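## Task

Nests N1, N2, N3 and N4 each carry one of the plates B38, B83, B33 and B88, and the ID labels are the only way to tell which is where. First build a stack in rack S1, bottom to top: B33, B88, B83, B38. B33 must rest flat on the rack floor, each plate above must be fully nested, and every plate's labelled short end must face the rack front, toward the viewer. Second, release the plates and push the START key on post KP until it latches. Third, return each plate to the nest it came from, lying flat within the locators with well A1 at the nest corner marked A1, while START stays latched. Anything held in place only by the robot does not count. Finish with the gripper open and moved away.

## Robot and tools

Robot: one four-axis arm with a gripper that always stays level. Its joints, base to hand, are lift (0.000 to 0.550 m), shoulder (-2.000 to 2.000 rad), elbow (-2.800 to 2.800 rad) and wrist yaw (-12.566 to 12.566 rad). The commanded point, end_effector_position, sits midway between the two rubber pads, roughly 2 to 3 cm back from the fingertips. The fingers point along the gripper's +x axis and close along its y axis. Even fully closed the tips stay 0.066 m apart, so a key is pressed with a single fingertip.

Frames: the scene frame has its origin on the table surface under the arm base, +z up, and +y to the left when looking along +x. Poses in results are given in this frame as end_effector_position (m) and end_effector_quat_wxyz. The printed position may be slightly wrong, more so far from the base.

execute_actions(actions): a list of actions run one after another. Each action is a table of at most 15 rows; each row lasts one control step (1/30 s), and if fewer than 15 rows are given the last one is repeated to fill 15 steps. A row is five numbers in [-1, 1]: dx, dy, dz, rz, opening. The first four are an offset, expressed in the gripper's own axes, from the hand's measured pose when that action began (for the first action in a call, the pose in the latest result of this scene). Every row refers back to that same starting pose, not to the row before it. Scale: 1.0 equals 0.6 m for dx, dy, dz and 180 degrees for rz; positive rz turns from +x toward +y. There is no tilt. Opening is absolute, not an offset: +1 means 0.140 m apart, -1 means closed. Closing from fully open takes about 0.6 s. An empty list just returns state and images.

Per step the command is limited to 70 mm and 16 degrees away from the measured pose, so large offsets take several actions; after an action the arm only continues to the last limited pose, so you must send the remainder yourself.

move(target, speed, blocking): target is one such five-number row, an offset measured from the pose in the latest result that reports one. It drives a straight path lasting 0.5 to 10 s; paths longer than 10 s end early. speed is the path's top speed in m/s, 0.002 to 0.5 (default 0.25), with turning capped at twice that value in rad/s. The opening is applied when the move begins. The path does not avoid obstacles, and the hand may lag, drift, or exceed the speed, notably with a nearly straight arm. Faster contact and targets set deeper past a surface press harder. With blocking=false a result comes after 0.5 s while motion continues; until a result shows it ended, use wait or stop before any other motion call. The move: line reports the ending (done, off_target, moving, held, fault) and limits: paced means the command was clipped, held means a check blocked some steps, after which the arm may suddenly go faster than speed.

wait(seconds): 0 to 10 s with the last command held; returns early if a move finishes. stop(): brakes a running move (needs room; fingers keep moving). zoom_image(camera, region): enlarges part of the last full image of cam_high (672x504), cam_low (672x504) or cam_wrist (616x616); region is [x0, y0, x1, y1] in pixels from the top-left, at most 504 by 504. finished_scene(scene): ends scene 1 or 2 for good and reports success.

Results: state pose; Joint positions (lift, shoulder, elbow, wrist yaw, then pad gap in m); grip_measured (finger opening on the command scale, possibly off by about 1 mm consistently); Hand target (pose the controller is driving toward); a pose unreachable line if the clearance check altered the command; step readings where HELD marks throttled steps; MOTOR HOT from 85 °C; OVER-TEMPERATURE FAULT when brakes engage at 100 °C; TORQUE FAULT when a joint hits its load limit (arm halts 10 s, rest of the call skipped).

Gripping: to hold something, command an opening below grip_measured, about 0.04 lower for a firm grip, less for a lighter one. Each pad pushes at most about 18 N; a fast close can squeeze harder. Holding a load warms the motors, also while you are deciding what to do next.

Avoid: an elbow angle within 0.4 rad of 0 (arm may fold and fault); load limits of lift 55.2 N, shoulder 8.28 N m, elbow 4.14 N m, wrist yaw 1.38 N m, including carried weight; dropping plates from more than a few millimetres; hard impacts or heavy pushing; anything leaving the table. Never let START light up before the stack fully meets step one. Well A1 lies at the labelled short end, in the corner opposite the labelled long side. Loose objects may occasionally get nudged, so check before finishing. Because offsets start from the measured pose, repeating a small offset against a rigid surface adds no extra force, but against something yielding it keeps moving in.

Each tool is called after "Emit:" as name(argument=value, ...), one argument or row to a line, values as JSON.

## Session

Emit:
execute_actions(
  actions=[],
)

Scene clock: 0.00 s.
end_effector_position=(+0.5481, -0.0676, +0.1167) grip_measured=+1.00 end_effector_quat_wxyz=(+0.692, +0.000, +0.000, -0.722)
Joint positions: [ 0.112  0.856  1.667 -4.136  0.14 ]
Hand target: +0.548, -0.068, +0.117; +0.692, +0.000, +0.000, -0.722

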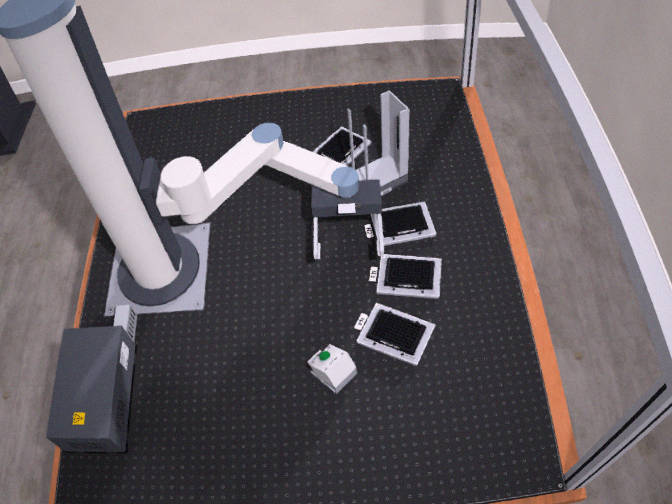

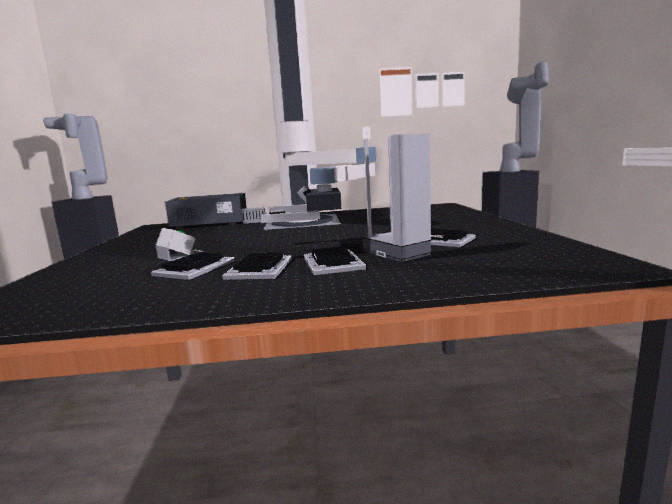

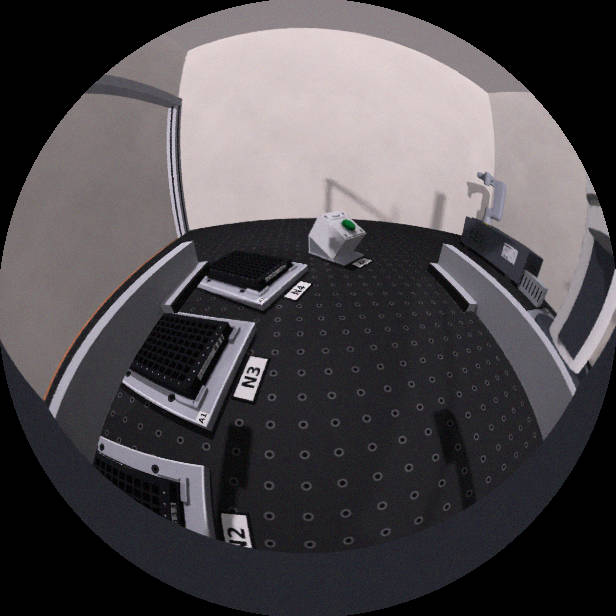

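Emit:
move(
  target=[0.006,0.028,-0.047,0.453,1],
  speed=0.4,
)

Emit:
zoom_image(
  camera="cam_wrist",
  region=[0,200,400,420],
)

Emit:
zoom_image(
  camera="cam_wrist",
  region=[240,200,616,420],
)

Emit:
zoom_image(
  camera="cam_high",
  region=[300,120,460,260],
)

Scene clock: 8.30 s.
end_effector_position=(+0.5646, -0.0720, +0.0885) grip_measured=+1.00 end_effector_quat_wxyz=(+0.995, +0.000, +0.000, -0.095)
Joint positions: [ 0.084  0.746  1.02  -1.957  0.14 ]
Hand target: +0.565, -0.072, +0.089; +0.995, +0.000, +0.000, -0.095
Off the commanded pose: 0.000 m, 0 deg.
move: done

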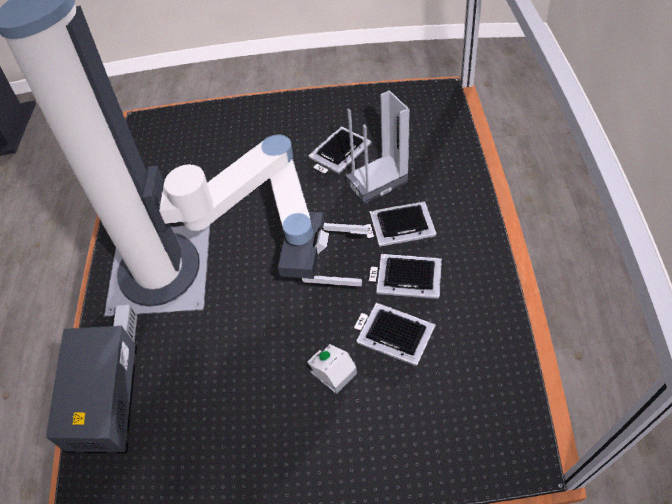

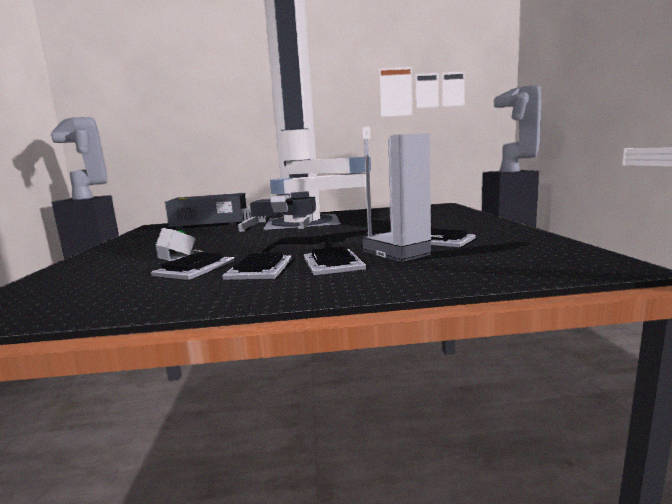

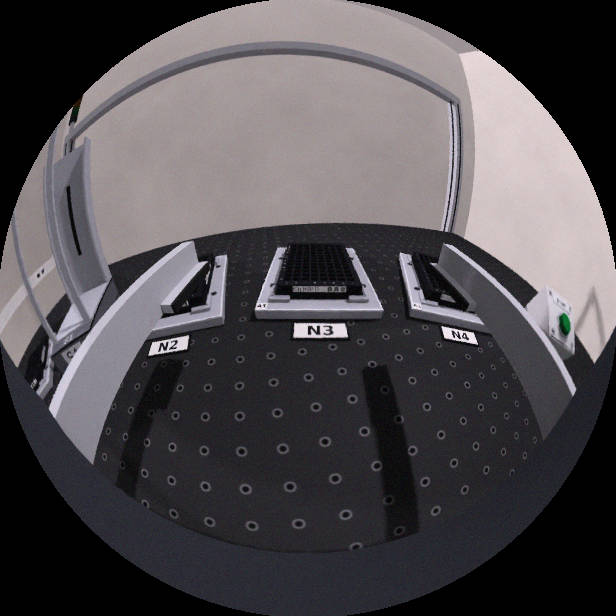

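Region (0, 200, 400, 420) of cam_wrist's 616x616 image, scaled by 1.260, with more detail than that image has; it fills the top 277 rows of this view, and the rest is white.

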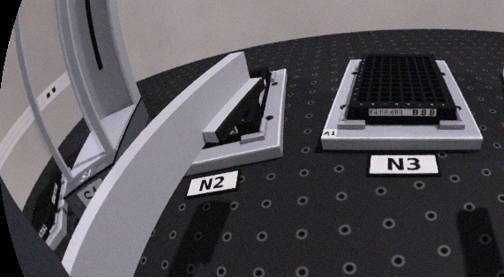

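Region (240, 200, 616, 420) of cam_wrist's 616x616 image, scaled by 1.340, with more detail than that image has; it fills the top 295 rows of this view, and the rest is white.

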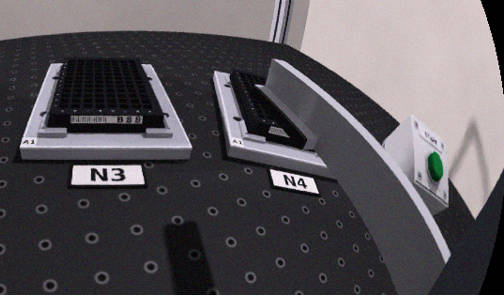

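Region (300, 120, 460, 260) of cam_high's 672x504 image, scaled by 3.150, with more detail than that image has; it fills the top 441 rows of this view, and the rest is white.

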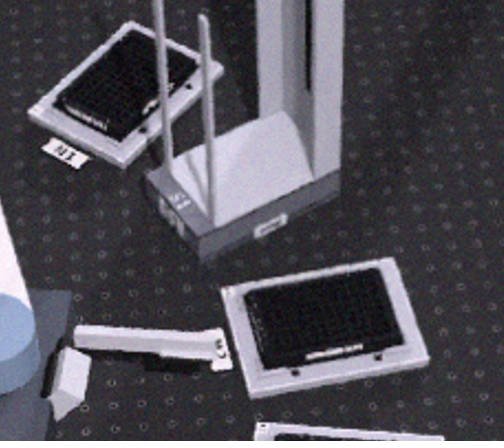

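Emit:
move(
  target=[0.245,-0.006,-0.083,0,0.2],
)

Emit:
zoom_image(
  camera="cam_wrist",
  region=[0,240,200,440],
)

Emit:
zoom_image(
  camera="cam_wrist",
  region=[440,240,616,460],
)

Scene clock: 12.30 s.
end_effector_position=(+0.7082, -0.1036, +0.0387) grip_measured=+0.20 end_effector_quat_wxyz=(+0.995, +0.000, +0.000, -0.095)
Joint positions: [ 0.034  0.431  1.77  -2.391  0.11 ]
Hand target: +0.708, -0.104, +0.039; +0.995, +0.000, +0.000, -0.095
Off the commanded pose: 0.000 m, 0 deg.
move: done

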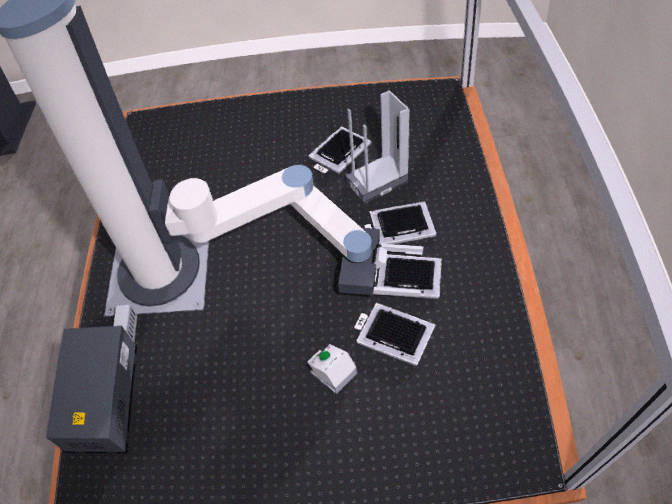

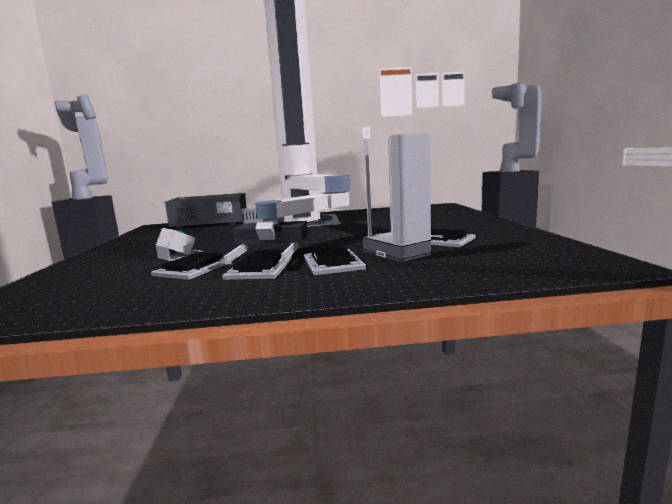

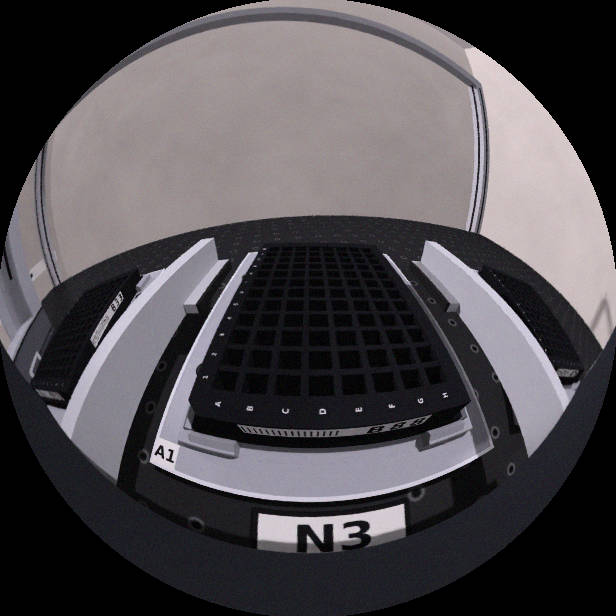

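Region (0, 240, 200, 440) of cam_wrist's 616x616 image, scaled by 2.520, with more detail than that image has.

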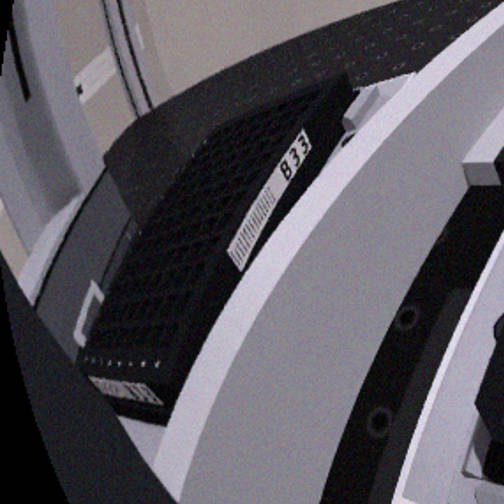

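Region (440, 240, 616, 460) of cam_wrist's 616x616 image, scaled by 2.291, with more detail than that image has; it fills the left 403 columns of this view, and the rest is white.

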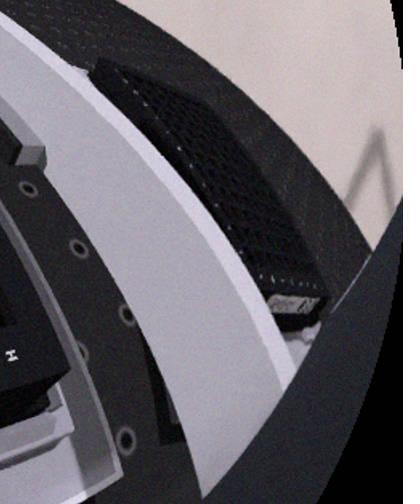

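Emit:
move(
  target=[0,0,0.035,0,0.2],
)

Emit:
move(
  target=[-0.035,0.288,0,0.111,0.3],
)

Scene clock: 17.07 s.
end_effector_position=(+0.7082, -0.1036, +0.0597) grip_measured=+0.20 end_effector_quat_wxyz=(+0.995, +0.000, +0.000, -0.095)
Joint positions: [ 0.055  0.431  1.77  -2.391  0.11 ]
Hand target: +0.708, -0.104, +0.060; +0.995, +0.000, +0.000, -0.095
Off the commanded pose: 0.000 m, 0 deg.
move: done

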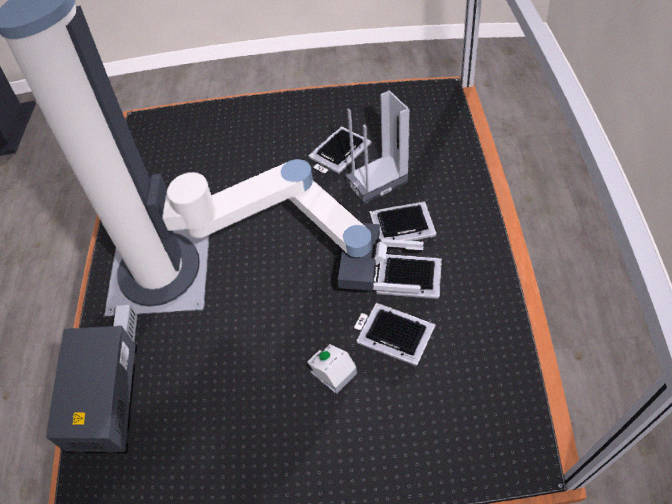

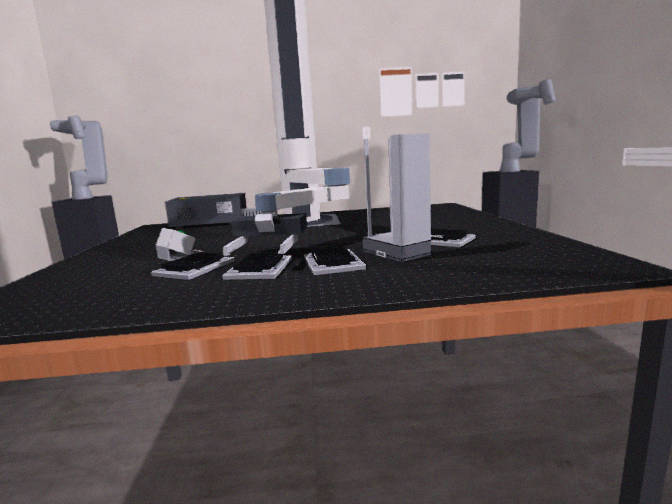

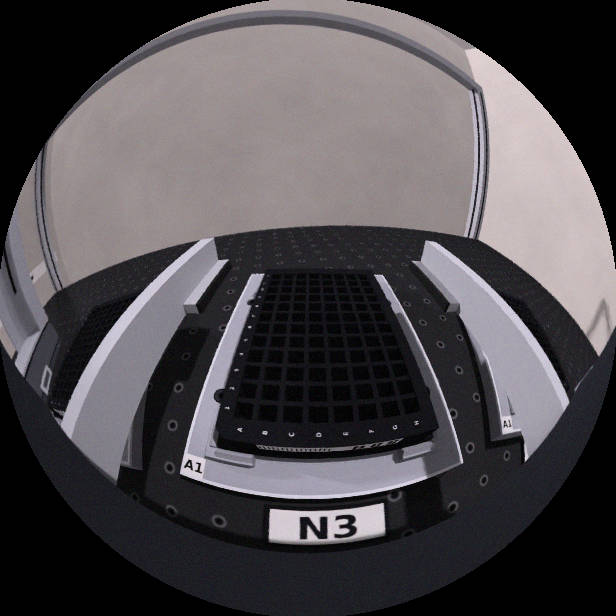

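Scene clock: 18.10 s.
end_effector_position=(+0.7204, +0.0703, +0.0597) grip_measured=+0.30 end_effector_quat_wxyz=(+0.997, +0.000, +0.000, +0.079)
Joint positions: [ 0.055  0.722  1.812 -2.376  0.114]
Hand target: +0.720, +0.070, +0.060; +0.997, +0.000, +0.000, +0.079
Off the commanded pose: 0.000 m, 0 deg.
move: done

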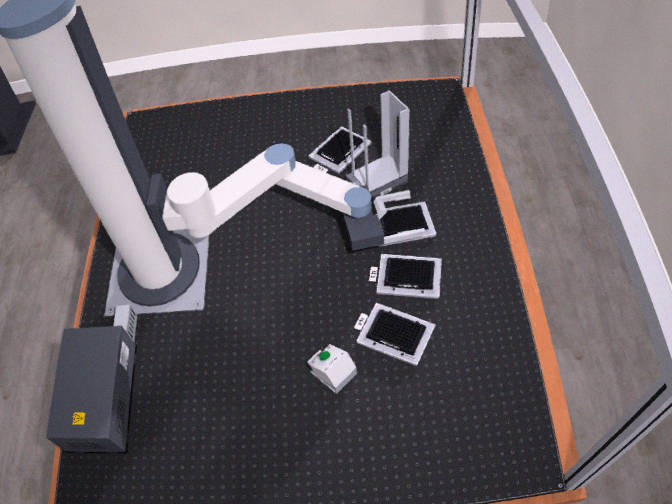

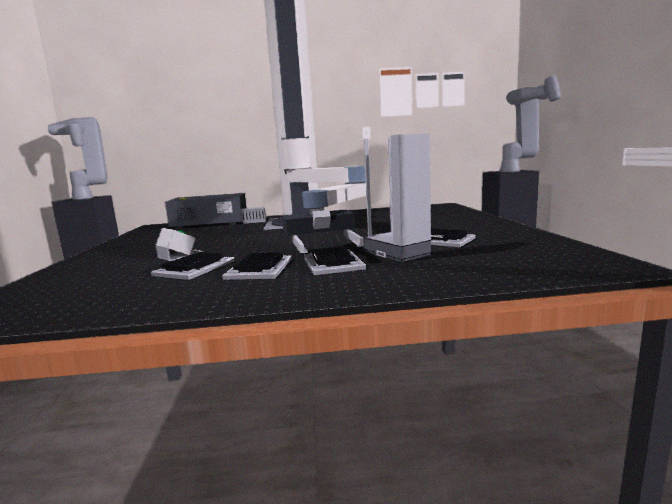

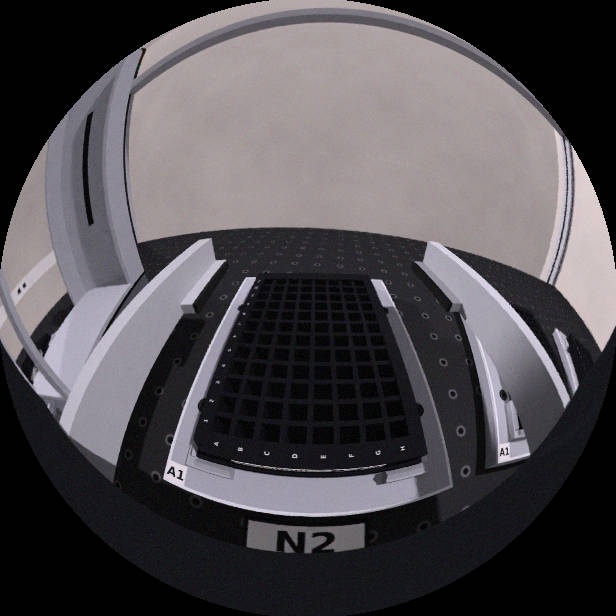

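Emit:
move(
  target=[-0.014,0.009,-0.041,-0.003,0.3],
  speed=0.08,
)

Emit:
zoom_image(
  camera="cam_wrist",
  region=[130,200,510,560],
)

Scene clock: 22.20 s.
end_effector_position=(+0.7113, +0.0743, +0.0351) grip_measured=+0.30 end_effector_quat_wxyz=(+0.997, +0.000, +0.000, +0.074)
Joint positions: [ 0.03   0.761  1.759 -2.372  0.114]
Hand target: +0.711, +0.074, +0.035; +0.997, +0.000, +0.000, +0.074
Off the commanded pose: 0.000 m, 0 deg.
move: done

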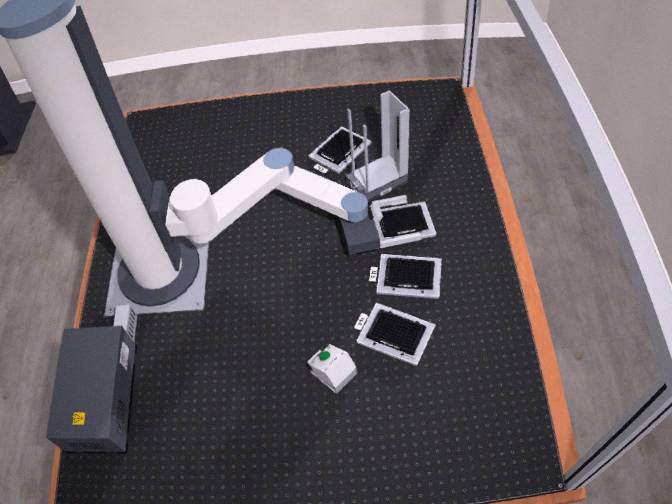

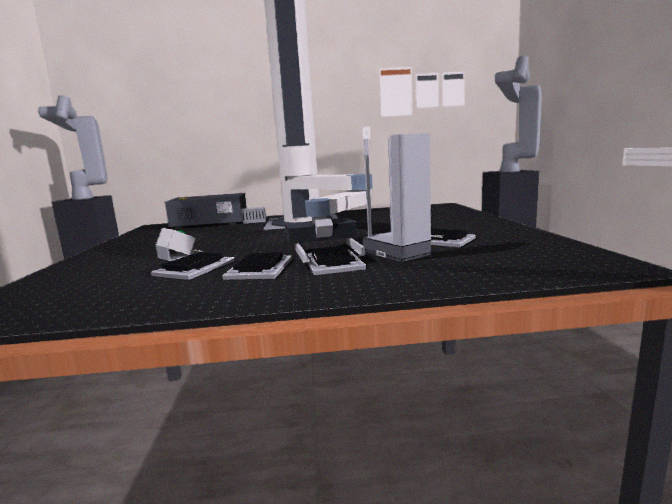

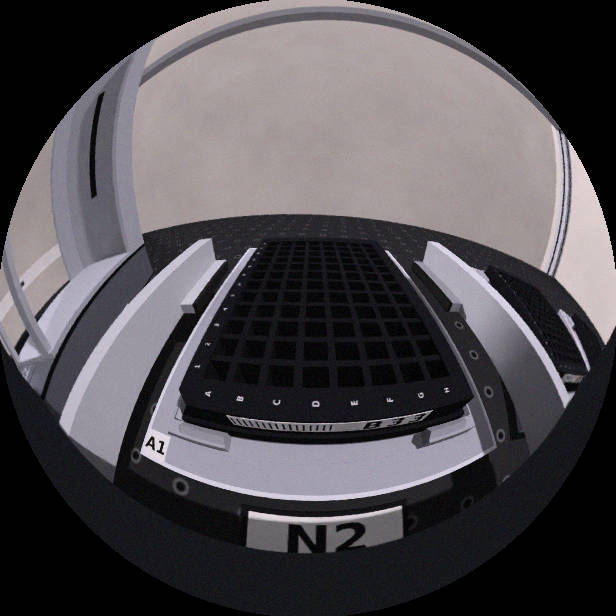

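Region (130, 200, 510, 560) of cam_wrist's 616x616 image, scaled by 1.326, with more detail than that image has; it fills the top 477 rows of this view, and the rest is white.

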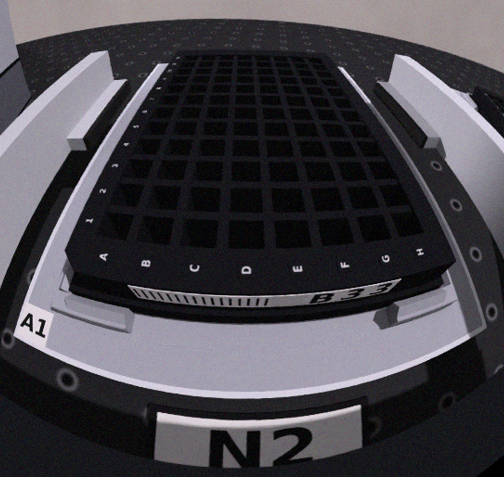

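Emit:
execute_actions(
  actions=[
    [[0,0.0018,-0.001,-0.0035,-0.45]],
    [[0,0,0,0,-0.45]],
  ],
)

Emit:
zoom_image(
  camera="cam_wrist",
  region=[130,200,510,560],
)

Emit:
execute_actions(
  actions=[
    [[0,0,0,0,-0.53]],
    [[0,0,0,0,-0.6]],
  ],
)

Emit:
zoom_image(
  camera="cam_wrist",
  region=[130,200,510,560],
)

Scene clock: 29.37 s.
end_effector_position=(+0.7111, +0.0756, +0.0344) grip_measured=-0.45 end_effector_quat_wxyz=(+0.998, +0.000, +0.000, +0.069)
Joint positions: [ 0.029  0.768  1.759 -2.389  0.086]
Hand target: +0.711, +0.076, +0.034; +0.998, +0.000, +0.000, +0.069
Off the commanded pose: 0.000 m, 0 deg.
Step readings (end_effector_position; steps 1 to 15: 1st action; 16 to 30: 2nd action):
0: (+0.7113, +0.0743, +0.0351)
1: (+0.7113, +0.0743, +0.0351)
2: (+0.7112, +0.0744, +0.0348)
4: (+0.7111, +0.0756, +0.0344)
8: (+0.7111, +0.0756, +0.0344)
15: (+0.7111, +0.0756, +0.0344)
16: (+0.7111, +0.0756, +0.0344)
17: (+0.7111, +0.0756, +0.0344)
19: (+0.7111, +0.0756, +0.0344)
23: (+0.7111, +0.0756, +0.0344)
30: end_effector_position above

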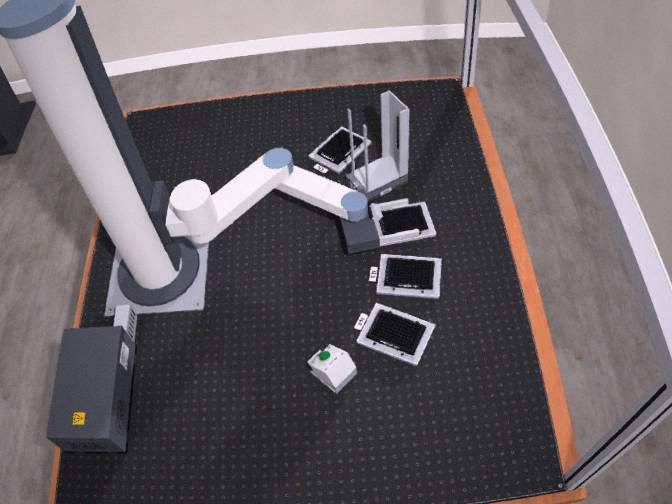

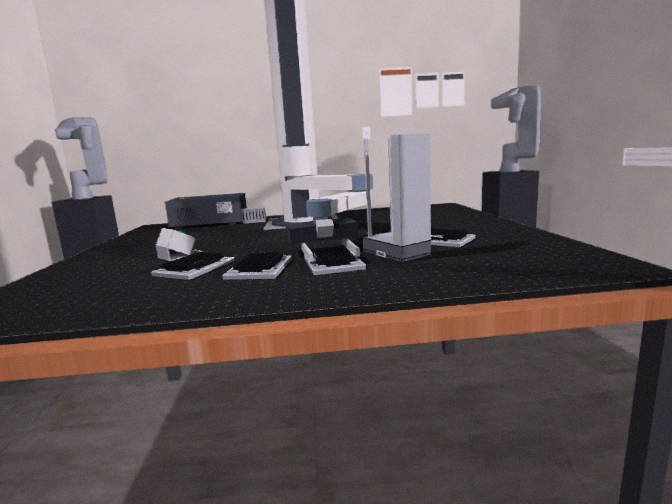

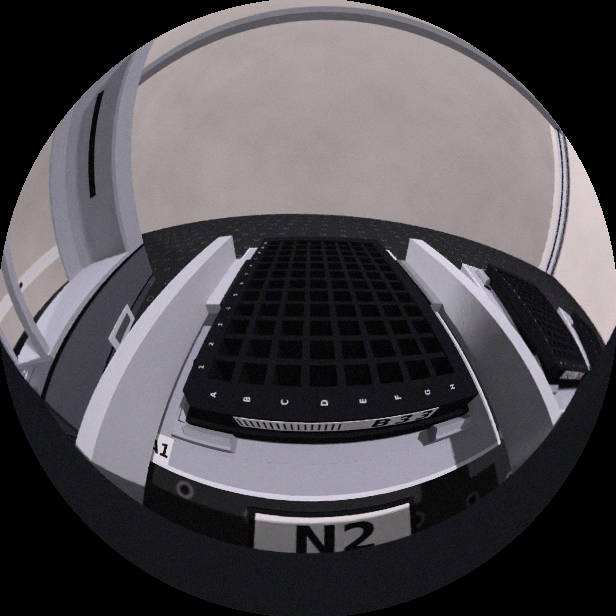

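Region (130, 200, 510, 560) of cam_wrist's 616x616 image, scaled by 1.326, with more detail than that image has; it fills the top 477 rows of this view, and the rest is white.

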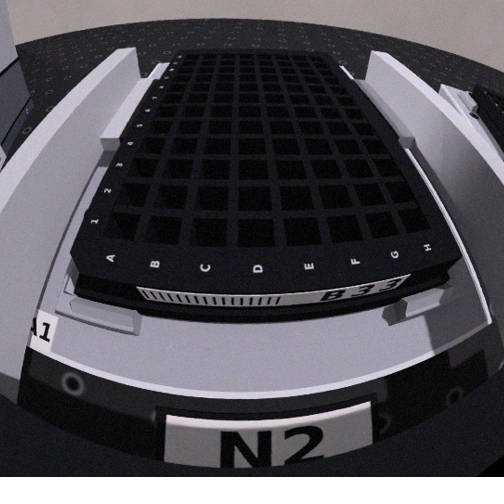

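Scene clock: 30.37 s.
end_effector_position=(+0.7111, +0.0756, +0.0344) grip_measured=-0.56 end_effector_quat_wxyz=(+0.998, +0.000, +0.000, +0.069)
Joint positions: [ 0.029  0.768  1.759 -2.389  0.082]
Hand target: +0.711, +0.076, +0.034; +0.998, +0.000, +0.000, +0.069
Off the commanded pose: 0.000 m, 0 deg.
Step readings (end_effector_position; steps 1 to 15: 1st action; 16 to 30: 2nd action):
0: (+0.7111, +0.0756, +0.0344)
1: (+0.7111, +0.0756, +0.0344)
2: (+0.7111, +0.0756, +0.0344)
4: (+0.7111, +0.0756, +0.0344)
8: (+0.7111, +0.0756, +0.0344)
15: (+0.7111, +0.0756, +0.0344)
16: (+0.7111, +0.0756, +0.0344)
17: (+0.7111, +0.0756, +0.0344)
19: (+0.7111, +0.0756, +0.0344)
23: (+0.7111, +0.0756, +0.0344)
30: end_effector_position above

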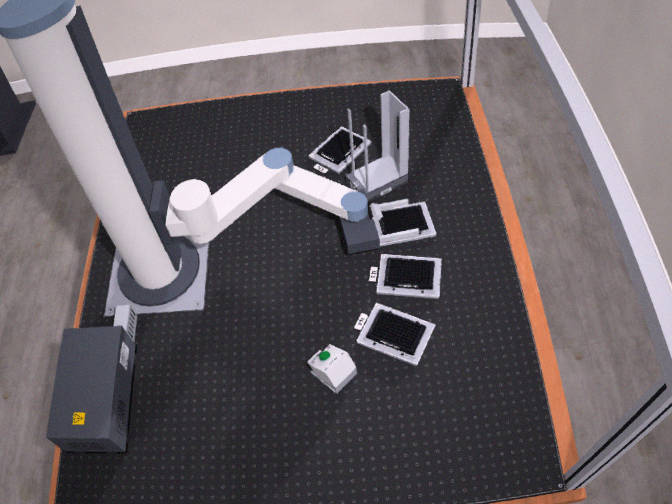

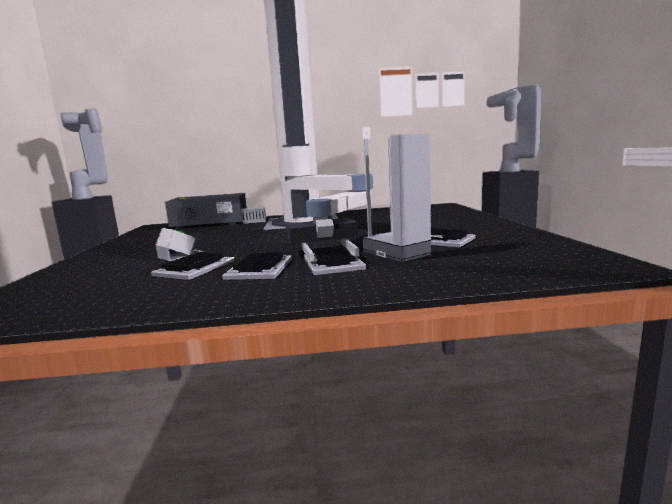

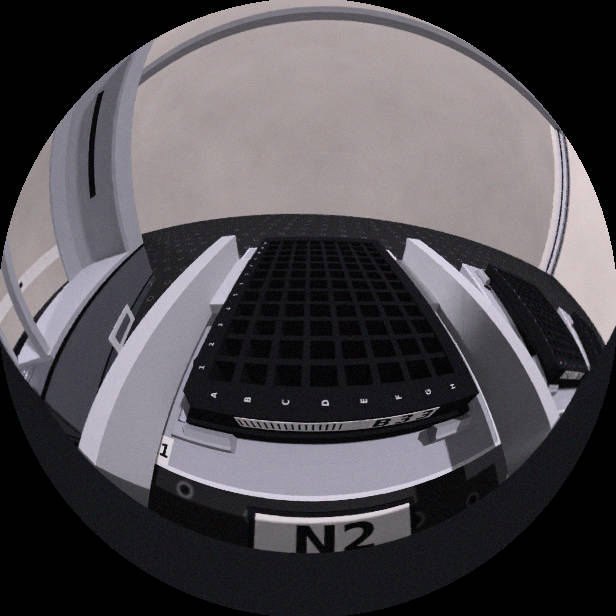

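Region (130, 200, 510, 560) of cam_wrist's 616x616 image, scaled by 1.326, with more detail than that image has; it fills the top 477 rows of this view, and the rest is white.

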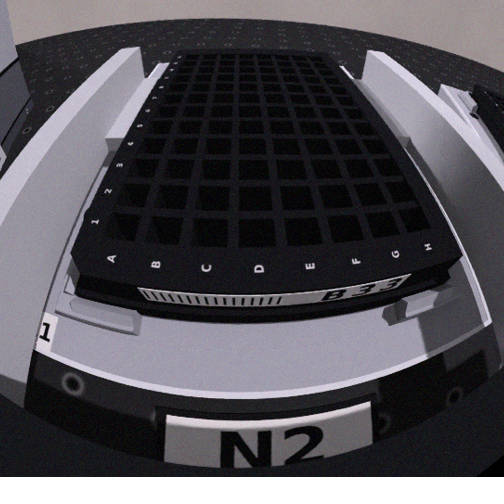

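Emit:
move(
  target=[0,0,0.03,0,-0.6],
  speed=0.08,
)

Emit:
move(
  target=[-0.25,0,0.1,0,-0.6],
)

Emit:
move(
  target=[-0.0685,0.191,0.1,0.115,-0.6],
)

Emit:
zoom_image(
  camera="cam_wrist",
  region=[216,60,416,260],
)

Scene clock: 38.30 s.
end_effector_position=(+0.7111, +0.0756, +0.0525) grip_measured=-0.56 end_effector_quat_wxyz=(+0.998, +0.000, +0.000, +0.069)
Joint positions: [ 0.047  0.768  1.759 -2.389  0.082]
Hand target: +0.711, +0.076, +0.052; +0.998, +0.000, +0.000, +0.069
Off the commanded pose: 0.000 m, 0 deg.
move: done

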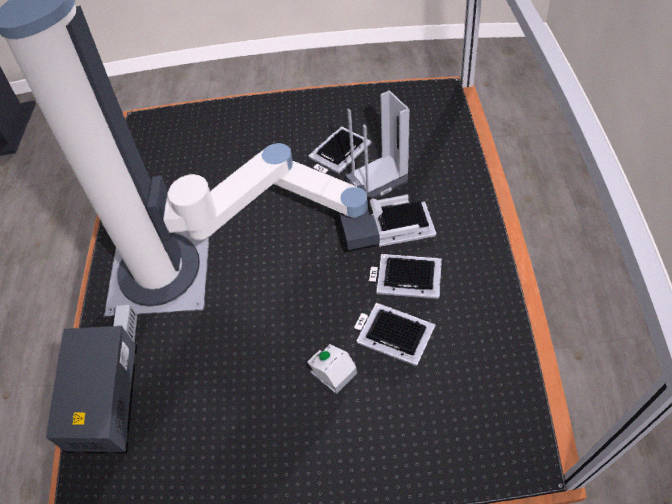

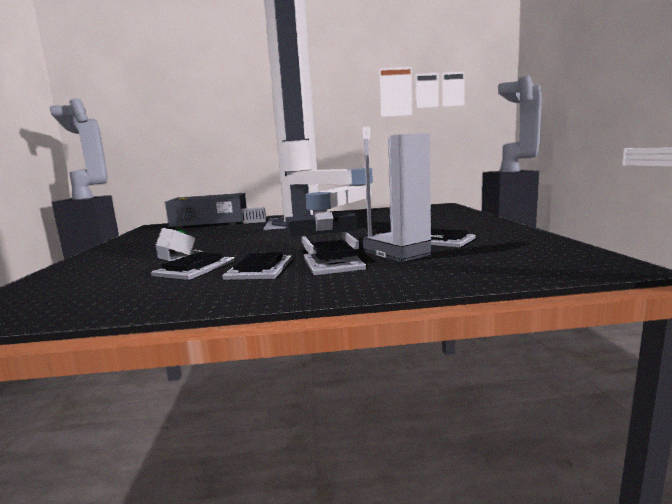

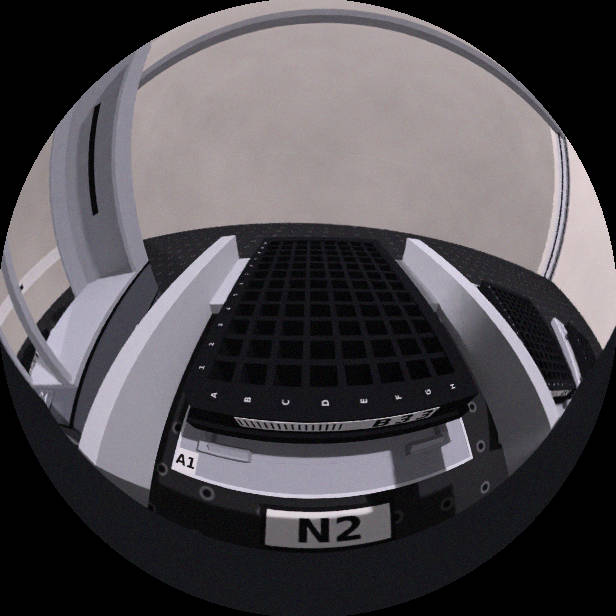

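Scene clock: 39.33 s.
end_effector_position=(+0.5625, +0.0549, +0.1125) grip_measured=-0.56 end_effector_quat_wxyz=(+0.998, +0.000, +0.000, +0.069)
Joint positions: [ 0.107  1.074  0.998 -1.934  0.082]
Hand target: +0.563, +0.055, +0.112; +0.998, +0.000, +0.000, +0.069
Off the commanded pose: 0.000 m, 0 deg.
move: done

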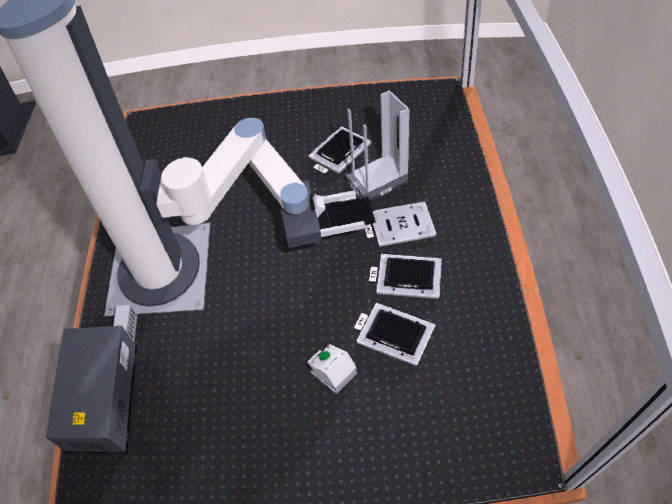

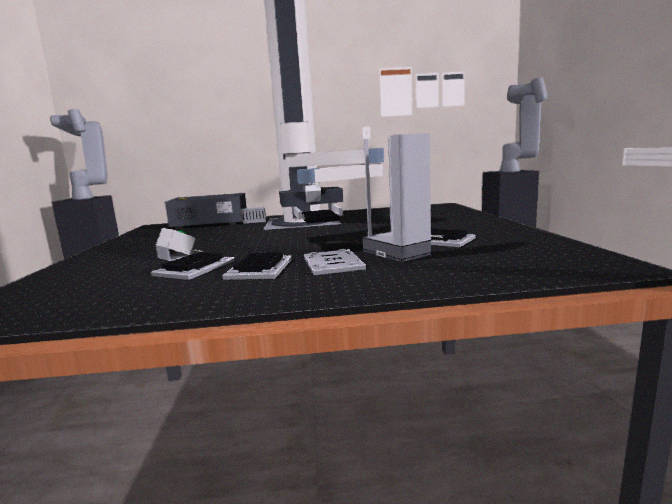

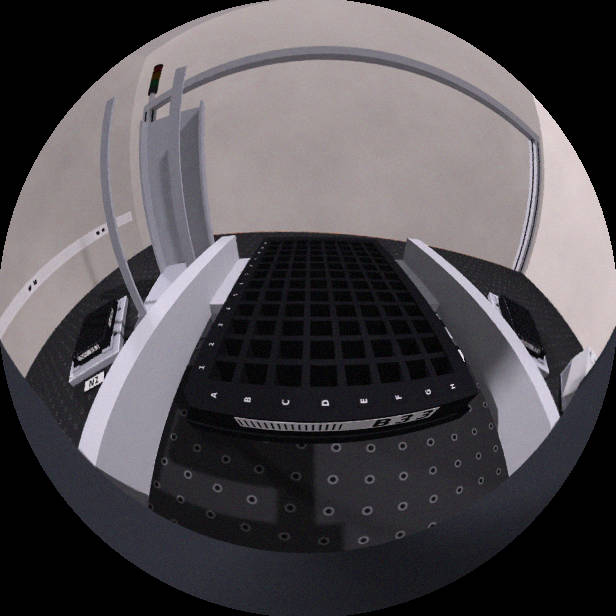

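Scene clock: 40.40 s.
end_effector_position=(+0.5060, +0.1629, +0.1725) grip_measured=-0.56 end_effector_quat_wxyz=(+0.969, +0.000, +0.000, +0.248)
Joint positions: [ 0.168  1.394  0.901 -1.794  0.082]
Hand target: +0.506, +0.163, +0.172; +0.969, +0.000, +0.000, +0.247
Off the commanded pose: 0.000 m, 0 deg.
move: done

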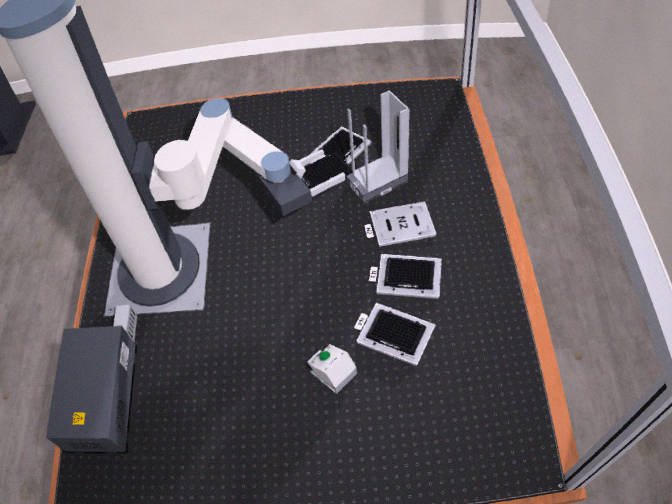

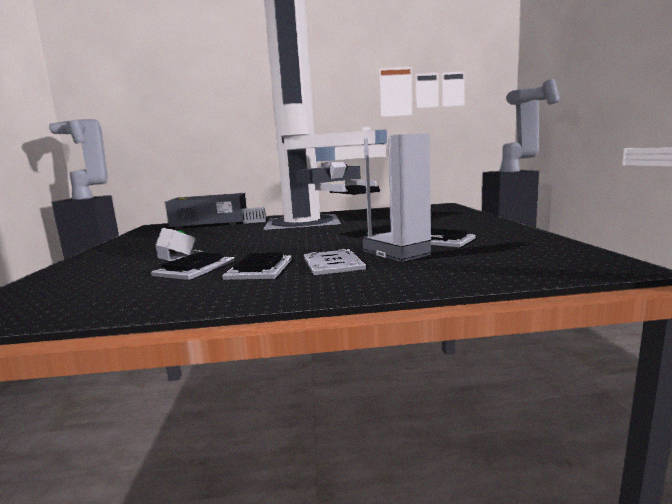

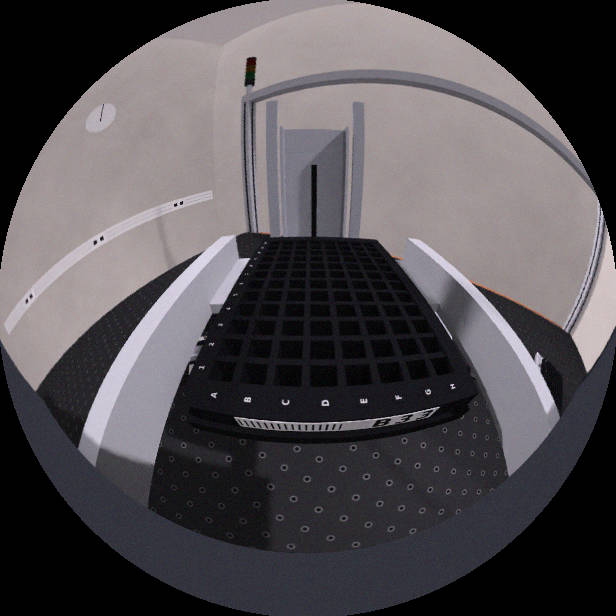

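Region (216, 60, 416, 260) of cam_wrist's 616x616 image, scaled by 2.520, with more detail than that image has.

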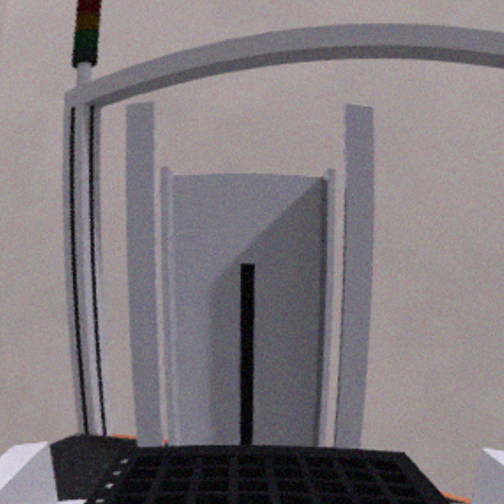

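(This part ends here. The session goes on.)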